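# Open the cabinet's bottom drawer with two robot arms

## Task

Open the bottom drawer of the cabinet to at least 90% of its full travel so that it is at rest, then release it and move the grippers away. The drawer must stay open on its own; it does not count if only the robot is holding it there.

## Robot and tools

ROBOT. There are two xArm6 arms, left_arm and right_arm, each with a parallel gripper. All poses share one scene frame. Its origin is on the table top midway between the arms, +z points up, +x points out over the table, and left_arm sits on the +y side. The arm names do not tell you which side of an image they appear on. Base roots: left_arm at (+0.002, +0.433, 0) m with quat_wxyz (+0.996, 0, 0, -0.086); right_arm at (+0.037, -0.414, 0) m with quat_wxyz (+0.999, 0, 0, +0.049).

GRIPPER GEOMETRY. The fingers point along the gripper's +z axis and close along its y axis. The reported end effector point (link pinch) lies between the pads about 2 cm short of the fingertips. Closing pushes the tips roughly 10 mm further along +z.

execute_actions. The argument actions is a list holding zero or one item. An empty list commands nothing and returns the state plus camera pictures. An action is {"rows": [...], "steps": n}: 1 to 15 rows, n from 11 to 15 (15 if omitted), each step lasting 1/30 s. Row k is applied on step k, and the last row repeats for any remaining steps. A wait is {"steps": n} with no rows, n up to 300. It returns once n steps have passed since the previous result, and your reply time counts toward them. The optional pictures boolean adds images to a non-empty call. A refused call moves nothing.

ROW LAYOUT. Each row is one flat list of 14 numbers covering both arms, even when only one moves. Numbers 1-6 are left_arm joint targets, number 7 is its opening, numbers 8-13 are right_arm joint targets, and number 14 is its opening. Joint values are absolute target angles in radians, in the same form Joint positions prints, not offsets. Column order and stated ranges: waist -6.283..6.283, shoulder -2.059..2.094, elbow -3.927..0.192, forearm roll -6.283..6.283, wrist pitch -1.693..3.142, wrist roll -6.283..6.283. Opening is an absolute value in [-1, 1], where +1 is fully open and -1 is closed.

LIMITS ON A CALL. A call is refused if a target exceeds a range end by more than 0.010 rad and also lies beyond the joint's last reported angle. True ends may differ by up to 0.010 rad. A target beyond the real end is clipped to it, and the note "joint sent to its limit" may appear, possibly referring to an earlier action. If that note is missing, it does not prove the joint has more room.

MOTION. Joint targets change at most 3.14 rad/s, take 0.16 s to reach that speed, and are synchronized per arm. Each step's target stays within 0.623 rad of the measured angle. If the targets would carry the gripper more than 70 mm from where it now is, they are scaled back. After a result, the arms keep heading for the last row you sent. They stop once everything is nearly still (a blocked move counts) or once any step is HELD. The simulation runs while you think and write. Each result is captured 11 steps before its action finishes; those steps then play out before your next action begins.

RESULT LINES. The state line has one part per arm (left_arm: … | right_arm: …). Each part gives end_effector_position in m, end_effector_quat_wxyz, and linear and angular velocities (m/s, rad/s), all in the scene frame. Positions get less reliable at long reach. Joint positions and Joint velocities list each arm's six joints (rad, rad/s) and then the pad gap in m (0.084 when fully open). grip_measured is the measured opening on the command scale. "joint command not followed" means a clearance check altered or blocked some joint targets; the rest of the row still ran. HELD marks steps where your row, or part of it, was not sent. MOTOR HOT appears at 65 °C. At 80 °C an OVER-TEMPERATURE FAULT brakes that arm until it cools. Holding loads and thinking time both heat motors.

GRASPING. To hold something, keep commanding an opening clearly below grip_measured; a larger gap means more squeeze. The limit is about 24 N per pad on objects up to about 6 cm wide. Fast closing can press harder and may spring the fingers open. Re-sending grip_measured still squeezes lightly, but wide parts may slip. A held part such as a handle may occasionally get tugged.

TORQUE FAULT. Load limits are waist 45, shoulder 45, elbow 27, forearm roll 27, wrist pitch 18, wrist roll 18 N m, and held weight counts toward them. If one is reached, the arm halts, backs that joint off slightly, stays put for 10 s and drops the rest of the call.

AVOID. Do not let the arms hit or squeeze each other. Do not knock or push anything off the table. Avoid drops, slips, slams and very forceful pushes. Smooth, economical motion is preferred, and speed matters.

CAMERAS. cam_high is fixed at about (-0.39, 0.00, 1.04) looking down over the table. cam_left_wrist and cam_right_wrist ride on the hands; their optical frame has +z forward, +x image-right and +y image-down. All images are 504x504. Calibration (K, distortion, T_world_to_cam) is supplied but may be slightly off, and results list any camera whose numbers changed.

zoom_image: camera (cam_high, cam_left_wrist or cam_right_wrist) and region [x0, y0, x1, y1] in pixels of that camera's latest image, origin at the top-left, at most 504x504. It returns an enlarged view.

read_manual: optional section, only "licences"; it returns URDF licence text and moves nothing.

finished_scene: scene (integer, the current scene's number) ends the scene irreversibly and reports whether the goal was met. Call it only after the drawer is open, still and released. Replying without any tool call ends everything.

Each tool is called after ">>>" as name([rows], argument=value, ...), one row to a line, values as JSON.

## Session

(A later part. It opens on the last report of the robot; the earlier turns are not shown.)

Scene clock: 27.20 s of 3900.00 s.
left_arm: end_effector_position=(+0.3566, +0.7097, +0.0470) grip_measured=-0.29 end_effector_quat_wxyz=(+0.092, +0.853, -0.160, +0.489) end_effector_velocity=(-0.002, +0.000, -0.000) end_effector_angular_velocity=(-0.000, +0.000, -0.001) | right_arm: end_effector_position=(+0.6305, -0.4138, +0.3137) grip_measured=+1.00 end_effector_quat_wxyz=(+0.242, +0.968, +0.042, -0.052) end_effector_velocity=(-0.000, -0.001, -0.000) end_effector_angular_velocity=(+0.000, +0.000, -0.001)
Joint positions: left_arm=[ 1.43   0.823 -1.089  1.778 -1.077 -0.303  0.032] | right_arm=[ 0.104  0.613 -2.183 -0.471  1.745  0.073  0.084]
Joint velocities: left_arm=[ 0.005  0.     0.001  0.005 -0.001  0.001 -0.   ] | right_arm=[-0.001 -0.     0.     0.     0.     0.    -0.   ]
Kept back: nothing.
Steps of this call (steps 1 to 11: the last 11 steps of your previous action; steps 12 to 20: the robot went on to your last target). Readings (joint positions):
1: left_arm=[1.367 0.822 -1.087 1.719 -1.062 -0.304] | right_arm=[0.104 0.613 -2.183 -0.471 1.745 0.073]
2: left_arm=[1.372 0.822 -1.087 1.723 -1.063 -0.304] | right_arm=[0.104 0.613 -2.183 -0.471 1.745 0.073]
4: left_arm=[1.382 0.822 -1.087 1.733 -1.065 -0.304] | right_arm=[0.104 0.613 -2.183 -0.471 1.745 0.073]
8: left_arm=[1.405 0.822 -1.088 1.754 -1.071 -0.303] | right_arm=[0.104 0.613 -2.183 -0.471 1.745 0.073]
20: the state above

>>> execute_actions([
  {"rows":[[1.436,0.823,-1.089,1.784,-1.082,-0.303,-0.8,0.104,0.613,-2.183,-0.471,1.745,0.073,1],[1.441,0.823,-1.09,1.789,-1.084,-0.303,-0.8,0.104,0.613,-2.183,-0.471,1.745,0.073,1],[1.446,0.824,-1.09,1.794,-1.085,-0.303,-0.8,0.104,0.613,-2.183,-0.471,1.745,0.073,1],[1.451,0.824,-1.091,1.798,-1.086,-0.303,-0.8,0.104,0.613,-2.183,-0.471,1.745,0.073,1],[1.456,0.824,-1.091,1.803,-1.088,-0.303,-0.8,0.104,0.613,-2.183,-0.471,1.745,0.073,1],[1.461,0.824,-1.092,1.808,-1.089,-0.303,-0.8,0.104,0.613,-2.183,-0.471,1.745,0.073,1],[1.466,0.825,-1.093,1.813,-1.09,-0.303,-0.8,0.104,0.613,-2.183,-0.471,1.745,0.073,1],[1.471,0.825,-1.093,1.818,-1.092,-0.303,-0.8,0.104,0.613,-2.183,-0.471,1.745,0.073,1],[1.476,0.825,-1.094,1.822,-1.093,-0.303,-0.8,0.104,0.613,-2.183,-0.471,1.745,0.073,1],[1.481,0.825,-1.095,1.827,-1.094,-0.303,-0.8,0.104,0.613,-2.183,-0.471,1.745,0.073,1],[1.486,0.826,-1.096,1.832,-1.096,-0.303,-0.8,0.104,0.613,-2.183,-0.471,1.745,0.073,1],[1.491,0.826,-1.096,1.837,-1.097,-0.303,-0.8,0.104,0.613,-2.183,-0.471,1.745,0.073,1]],"steps":15},
])

>>> execute_actions([
  {"steps":20},
], pictures=true)

Scene clock: 28.13 s of 3900.00 s.
left_arm: end_effector_position=(+0.3543, +0.7104, +0.0469) grip_measured=-0.29 end_effector_quat_wxyz=(+0.092, +0.853, -0.160, +0.489) end_effector_velocity=(-0.034, +0.015, -0.001) end_effector_angular_velocity=(+0.002, +0.001, +0.004) | right_arm: end_effector_position=(+0.6305, -0.4138, +0.3137) grip_measured=+1.00 end_effector_quat_wxyz=(+0.242, +0.968, +0.042, -0.052) end_effector_velocity=(+0.000, +0.001, +0.000) end_effector_angular_velocity=(-0.000, -0.001, +0.001)
Joint positions: left_arm=[ 1.436  0.823 -1.09   1.784 -1.079 -0.303  0.032] | right_arm=[ 0.104  0.613 -2.183 -0.471  1.745  0.073  0.084]
Joint velocities: left_arm=[ 0.09   0.004 -0.011  0.084 -0.022 -0.     0.   ] | right_arm=[ 0.002 -0.    -0.    -0.    -0.     0.001 -0.   ]
Steps of this call (steps 1 to 15: the robot went on to your last target; steps 16 to 24: nothing new was sent; steps 25 to 28: the first 4 steps of this action). Readings (joint positions):
25: left_arm=[1.431 0.823 -1.089 1.779 -1.077 -0.303] | right_arm=[0.104 0.613 -2.183 -0.471 1.745 0.073]
26: left_arm=[1.432 0.823 -1.089 1.780 -1.078 -0.303] | right_arm=[0.104 0.613 -2.183 -0.471 1.745 0.073]
28: the state above

Scene clock: 28.80 s of 3900.00 s.
left_arm: end_effector_position=(+0.3333, +0.7187, +0.0467) grip_measured=-0.29 end_effector_quat_wxyz=(+0.091, +0.853, -0.160, +0.489) end_effector_velocity=(-0.002, -0.000, -0.000) end_effector_angular_velocity=(-0.002, +0.000, -0.002) | right_arm: end_effector_position=(+0.6305, -0.4138, +0.3137) grip_measured=+1.00 end_effector_quat_wxyz=(+0.242, +0.968, +0.042, -0.052) end_effector_velocity=(-0.000, -0.001, +0.000) end_effector_angular_velocity=(+0.000, +0.000, -0.001)
Joint positions: left_arm=[ 1.491  0.826 -1.097  1.836 -1.092 -0.303  0.032] | right_arm=[ 0.104  0.613 -2.183 -0.471  1.745  0.073  0.084]
Joint velocities: left_arm=[ 0.004  0.001  0.001  0.005 -0.002  0.    -0.   ] | right_arm=[-0.001 -0.     0.     0.001  0.     0.     0.   ]
Kept back: nothing.
Steps of this call (steps 1 to 11: the last 11 steps of your previous action; steps 12 to 20: the robot went on to your last target). Readings (joint positions):
1: left_arm=[1.439 0.823 -1.090 1.787 -1.079 -0.303] | right_arm=[0.104 0.613 -2.183 -0.471 1.745 0.073]
2: left_arm=[1.443 0.823 -1.091 1.791 -1.080 -0.303] | right_arm=[0.104 0.613 -2.183 -0.471 1.745 0.073]
4: left_arm=[1.452 0.824 -1.092 1.799 -1.083 -0.303] | right_arm=[0.104 0.613 -2.183 -0.471 1.745 0.073]
8: left_arm=[1.471 0.825 -1.094 1.817 -1.087 -0.303] | right_arm=[0.104 0.613 -2.183 -0.471 1.745 0.073]
20: the state above
camera_calibration (this result's frames):
cam_left_wrist: T_world_to_cam=[[-0.370232, -0.928926, -0.00500374, 0.82452], [-0.459425, 0.187785, -0.868139, 0.12784], [0.807376, -0.319114, -0.496296, 0.108724], [0, 0, 0, 1]] pos_world=[0.276216, 0.776606, 0.169068]
cam_right_wrist: T_world_to_cam=[[0.0884522, -0.884878, 0.457349, -0.527524], [-0.991792, -0.0356806, 0.12278, 0.636812], [-0.0923268, -0.464455, -0.880771, 0.272623], [0, 0, 0, 1]] pos_world=[0.703416, -0.317451, 0.403193]

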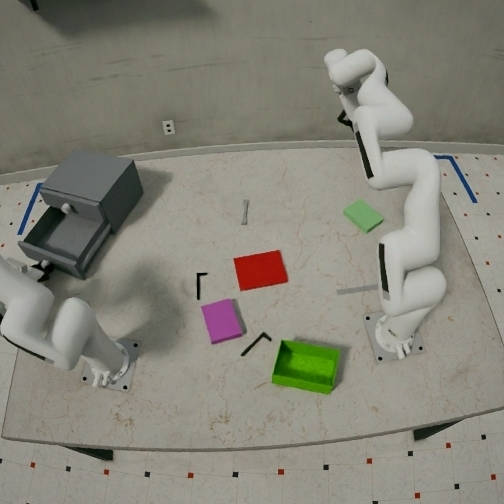

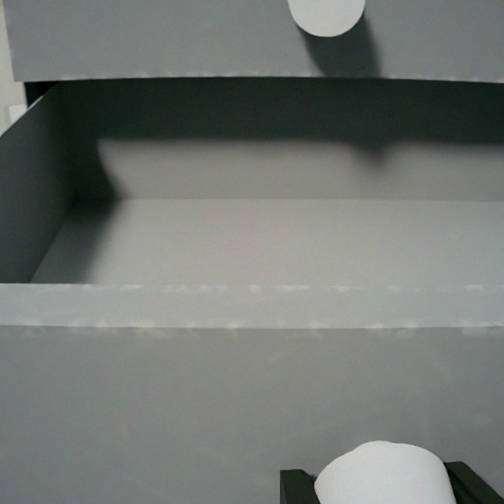

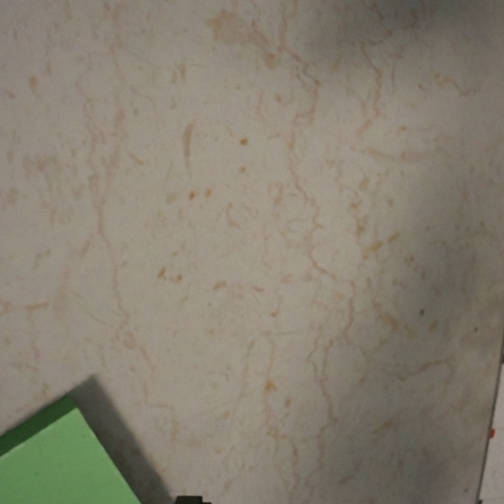

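>>> execute_actions([
  {"rows":[[1.496,0.826,-1.097,1.842,-1.098,-0.303,-0.8,0.104,0.613,-2.183,-0.471,1.745,0.073,1],[1.501,0.827,-1.098,1.847,-1.1,-0.303,-0.8,0.104,0.613,-2.183,-0.471,1.745,0.073,1],[1.506,0.827,-1.099,1.852,-1.101,-0.303,-0.8,0.104,0.613,-2.183,-0.471,1.745,0.073,1],[1.511,0.828,-1.1,1.857,-1.102,-0.304,-0.8,0.104,0.613,-2.183,-0.471,1.745,0.073,1],[1.516,0.828,-1.101,1.862,-1.104,-0.304,-0.8,0.104,0.613,-2.183,-0.471,1.745,0.073,1],[1.521,0.828,-1.102,1.866,-1.105,-0.304,-0.8,0.104,0.613,-2.183,-0.471,1.745,0.073,1],[1.526,0.829,-1.103,1.871,-1.106,-0.304,-0.8,0.104,0.613,-2.183,-0.471,1.745,0.073,1],[1.531,0.829,-1.104,1.876,-1.108,-0.304,-0.8,0.104,0.613,-2.183,-0.471,1.745,0.073,1],[1.536,0.83,-1.105,1.881,-1.109,-0.305,-0.8,0.104,0.613,-2.183,-0.471,1.745,0.073,1],[1.541,0.83,-1.106,1.886,-1.11,-0.305,-0.8,0.104,0.613,-2.183,-0.471,1.745,0.073,1]],"steps":15},
])

>>> execute_actions([
  {"steps":20},
], pictures=true)

Scene clock: 29.73 s of 3900.00 s.
left_arm: end_effector_position=(+0.3311, +0.7191, +0.0465) grip_measured=-0.29 end_effector_quat_wxyz=(+0.091, +0.853, -0.160, +0.488) end_effector_velocity=(-0.035, +0.013, -0.001) end_effector_angular_velocity=(+0.003, +0.003, -0.000) | right_arm: end_effector_position=(+0.6305, -0.4138, +0.3137) grip_measured=+1.00 end_effector_quat_wxyz=(+0.242, +0.968, +0.042, -0.052) end_effector_velocity=(-0.000, +0.001, -0.000) end_effector_angular_velocity=(+0.000, -0.000, +0.001)
Joint positions: left_arm=[ 1.496  0.826 -1.098  1.842 -1.094 -0.303  0.032] | right_arm=[ 0.104  0.613 -2.183 -0.471  1.745  0.073  0.084]
Joint velocities: left_arm=[ 0.09   0.008 -0.018  0.088 -0.022 -0.002  0.   ] | right_arm=[ 0.002  0.     0.     0.001 -0.     0.001  0.   ]
Steps of this call (steps 1 to 15: the robot went on to your last target; steps 16 to 24: nothing new was sent; steps 25 to 28: the first 4 steps of this action). Readings (joint positions):
25: left_arm=[1.491 0.826 -1.096 1.837 -1.092 -0.303] | right_arm=[0.104 0.613 -2.183 -0.471 1.745 0.073]
26: left_arm=[1.492 0.826 -1.097 1.838 -1.093 -0.303] | right_arm=[0.104 0.613 -2.183 -0.471 1.745 0.073]
28: the state above

Scene clock: 30.40 s of 3900.00 s.
left_arm: end_effector_position=(+0.3149, +0.7258, +0.0487) grip_measured=-0.29 end_effector_quat_wxyz=(+0.091, +0.851, -0.158, +0.492) end_effector_velocity=(-0.003, +0.001, -0.001) end_effector_angular_velocity=(-0.001, +0.003, +0.004) | right_arm: end_effector_position=(+0.6305, -0.4138, +0.3137) grip_measured=+1.00 end_effector_quat_wxyz=(+0.242, +0.968, +0.042, -0.052) end_effector_velocity=(-0.000, -0.000, -0.000) end_effector_angular_velocity=(+0.000, +0.000, -0.002)
Joint positions: left_arm=[ 1.54   0.829 -1.106  1.878 -1.113 -0.305  0.031] | right_arm=[ 0.104  0.613 -2.183 -0.471  1.745  0.073  0.084]
Joint velocities: left_arm=[ 0.007  0.002 -0.     0.004  0.001 -0.    -0.   ] | right_arm=[-0.001  0.     0.     0.     0.     0.001  0.   ]
Kept back: nothing.
Steps of this call (steps 1 to 11: the last 11 steps of your previous action; steps 12 to 20: the robot went on to your last target). Readings (joint positions):
1: left_arm=[1.499 0.826 -1.098 1.845 -1.095 -0.303] | right_arm=[0.104 0.613 -2.183 -0.471 1.745 0.073]
2: left_arm=[1.503 0.827 -1.099 1.849 -1.096 -0.303] | right_arm=[0.104 0.613 -2.183 -0.471 1.745 0.073]
4: left_arm=[1.508 0.828 -1.101 1.854 -1.099 -0.304] | right_arm=[0.104 0.613 -2.183 -0.471 1.745 0.073]
8: left_arm=[1.525 0.828 -1.104 1.868 -1.109 -0.305] | right_arm=[0.104 0.613 -2.183 -0.471 1.745 0.073]
20: the state above
camera_calibration (this result's frames):
cam_left_wrist: T_world_to_cam=[[-0.366753, -0.93031, -0.00396811, 0.824211], [-0.454221, 0.182785, -0.871936, 0.121931], [0.811897, -0.317983, -0.489603, 0.124341], [0, 0, 0, 1]] pos_world=[0.256713, 0.784023, 0.170464]
cam_right_wrist: T_world_to_cam=[[0.0884521, -0.884878, 0.457349, -0.527524], [-0.991792, -0.0356805, 0.12278, 0.636812], [-0.0923268, -0.464455, -0.880771, 0.272623], [0, 0, 0, 1]] pos_world=[0.703416, -0.317451, 0.403193]

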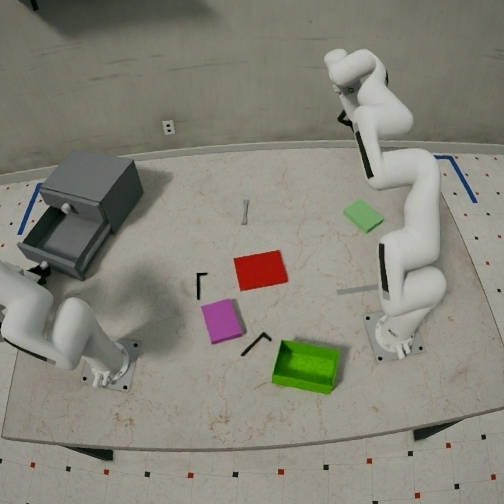

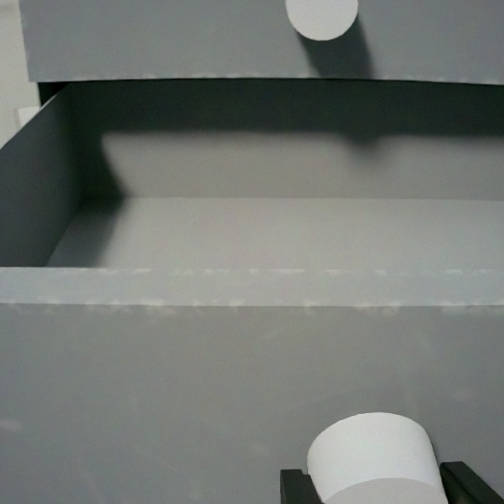

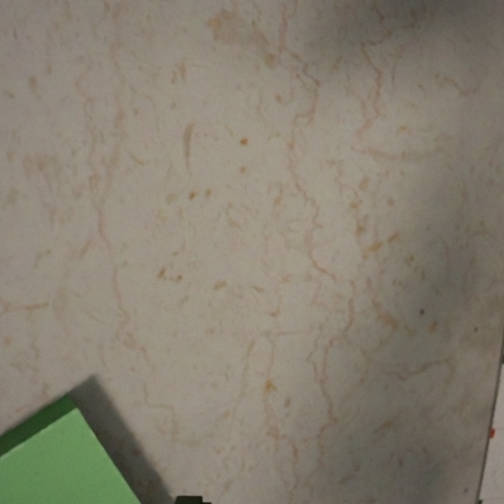

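End stop reached. Release and retreat.

>>> execute_actions([
  {"rows":[[1.54,0.83,-1.106,1.88,-1.11,-0.305,1,0.104,0.613,-2.183,-0.471,1.745,0.073,1],[1.54,0.83,-1.106,1.88,-1.11,-0.305,1,0.104,0.613,-2.183,-0.471,1.745,0.073,1],[1.54,0.83,-1.106,1.88,-1.11,-0.305,1,0.104,0.613,-2.183,-0.471,1.745,0.073,1],[1.54,0.83,-1.106,1.88,-1.11,-0.305,1,0.104,0.613,-2.183,-0.471,1.745,0.073,1],[1.54,0.83,-1.106,1.88,-1.11,-0.305,1,0.104,0.613,-2.183,-0.471,1.745,0.073,1],[1.54,0.83,-1.106,1.88,-1.11,-0.305,1,0.104,0.613,-2.183,-0.471,1.745,0.073,1],[1.54,0.83,-1.106,1.88,-1.11,-0.305,1,0.104,0.613,-2.183,-0.471,1.745,0.073,1],[1.54,0.83,-1.106,1.88,-1.11,-0.305,1,0.104,0.613,-2.183,-0.471,1.745,0.073,1],[2.0,0.75,-1.106,2.1,-1.15,-0.305,1,0.104,0.613,-2.183,-0.471,1.745,0.073,1]],"steps":15},
])

>>> execute_actions([
  {"steps":35},
], pictures=true)

Scene clock: 31.30 s of 3900.00 s.
left_arm: end_effector_position=(+0.3110, +0.7246, +0.0444) grip_measured=+0.27 end_effector_quat_wxyz=(+0.093, +0.854, -0.155, +0.488) end_effector_velocity=(+0.002, -0.002, -0.002) end_effector_angular_velocity=(-0.008, -0.001, +0.001) | right_arm: end_effector_position=(+0.6305, -0.4138, +0.3137) grip_measured=+1.00 end_effector_quat_wxyz=(+0.242, +0.968, +0.042, -0.052) end_effector_velocity=(+0.000, +0.000, -0.000) end_effector_angular_velocity=(+0.000, +0.001, +0.002)
Joint positions: left_arm=[ 1.547  0.833 -1.101  1.885 -1.105 -0.305  0.055] | right_arm=[ 0.104  0.613 -2.183 -0.471  1.745  0.073  0.084]
Joint velocities: left_arm=[-0.006  0.007  0.    -0.008 -0.     0.     0.204] | right_arm=[ 0.001  0.    -0.     0.    -0.    -0.001 -0.   ]
Steps of this call (steps 1 to 15: the robot went on to your last target; steps 16 to 23: nothing new was sent; steps 24 to 27: the first 4 steps of this action). Readings (joint positions):
24: left_arm=[1.541 0.830 -1.106 1.880 -1.110 -0.305] | right_arm=[0.104 0.613 -2.183 -0.471 1.745 0.073]
25: left_arm=[1.545 0.831 -1.103 1.884 -1.107 -0.305] | right_arm=[0.104 0.613 -2.183 -0.471 1.745 0.073]
27: the state above

Scene clock: 32.47 s of 3900.00 s.
left_arm: end_effector_position=(+0.1406, +0.7928, +0.0675) grip_measured=+1.00 end_effector_quat_wxyz=(+0.008, +0.876, -0.069, +0.478) end_effector_velocity=(-0.002, +0.001, -0.000) end_effector_angular_velocity=(+0.002, +0.003, +0.004) | right_arm: end_effector_position=(+0.6305, -0.4138, +0.3137) grip_measured=+1.00 end_effector_quat_wxyz=(+0.242, +0.968, +0.042, -0.052) end_effector_velocity=(+0.000, -0.000, -0.000) end_effector_angular_velocity=(-0.002, -0.000, -0.001)
Joint positions: left_arm=[ 1.999  0.75  -1.106  2.1   -1.15  -0.305  0.084] | right_arm=[ 0.104  0.613 -2.183 -0.471  1.745  0.073  0.084]
Joint velocities: left_arm=[ 0.006  0.    -0.002  0.003  0.002  0.    -0.   ] | right_arm=[ 0.     0.     0.    -0.002  0.     0.001  0.   ]
Kept back: nothing.
Steps of this call (steps 1 to 11: the last 11 steps of your previous action; steps 12 to 35: the robot went on to your last target). Readings (joint positions):
1: left_arm=[1.547 0.833 -1.101 1.885 -1.106 -0.305] | right_arm=[0.104 0.613 -2.183 -0.471 1.745 0.073]
2: left_arm=[1.546 0.833 -1.102 1.884 -1.106 -0.305] | right_arm=[0.104 0.613 -2.183 -0.471 1.745 0.073]
4: left_arm=[1.544 0.832 -1.104 1.883 -1.107 -0.305] | right_arm=[0.104 0.613 -2.183 -0.471 1.745 0.073]
8: left_arm=[1.583 0.824 -1.104 1.903 -1.112 -0.305] | right_arm=[0.104 0.613 -2.183 -0.471 1.745 0.073]
35: the state above
camera_calibration (this result's frames):
cam_left_wrist: T_world_to_cam=[[-0.138325, -0.988874, -0.0547289, 0.840464], [-0.523445, 0.119908, -0.84358, 0.104576], [0.840757, -0.0880406, -0.534207, 0.113011], [0, 0, 0, 1]] pos_world=[0.0759823, 0.828522, 0.194587]
cam_right_wrist: T_world_to_cam=[[0.088452, -0.884878, 0.457349, -0.527524], [-0.991792, -0.0356805, 0.12278, 0.636812], [-0.0923266, -0.464455, -0.880771, 0.272623], [0, 0, 0, 1]] pos_world=[0.703416, -0.317451, 0.403193]

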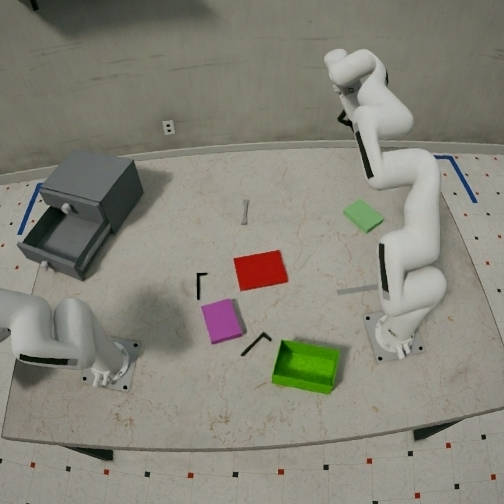

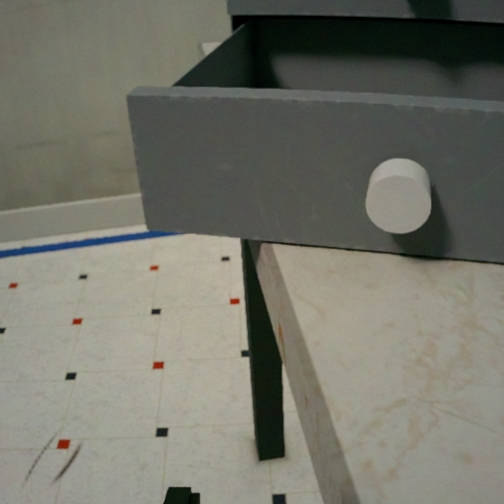

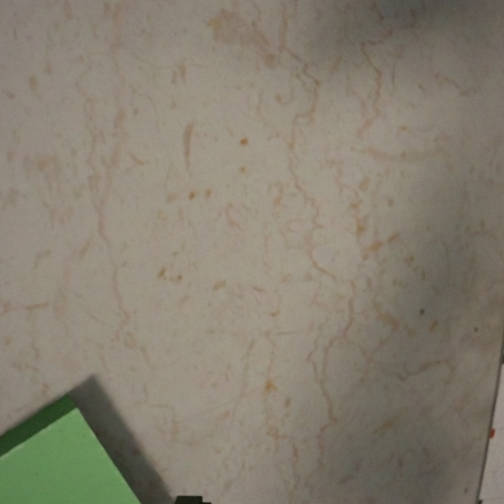

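>>> finished_scene(scene=1)

The scene is finished: the task was done.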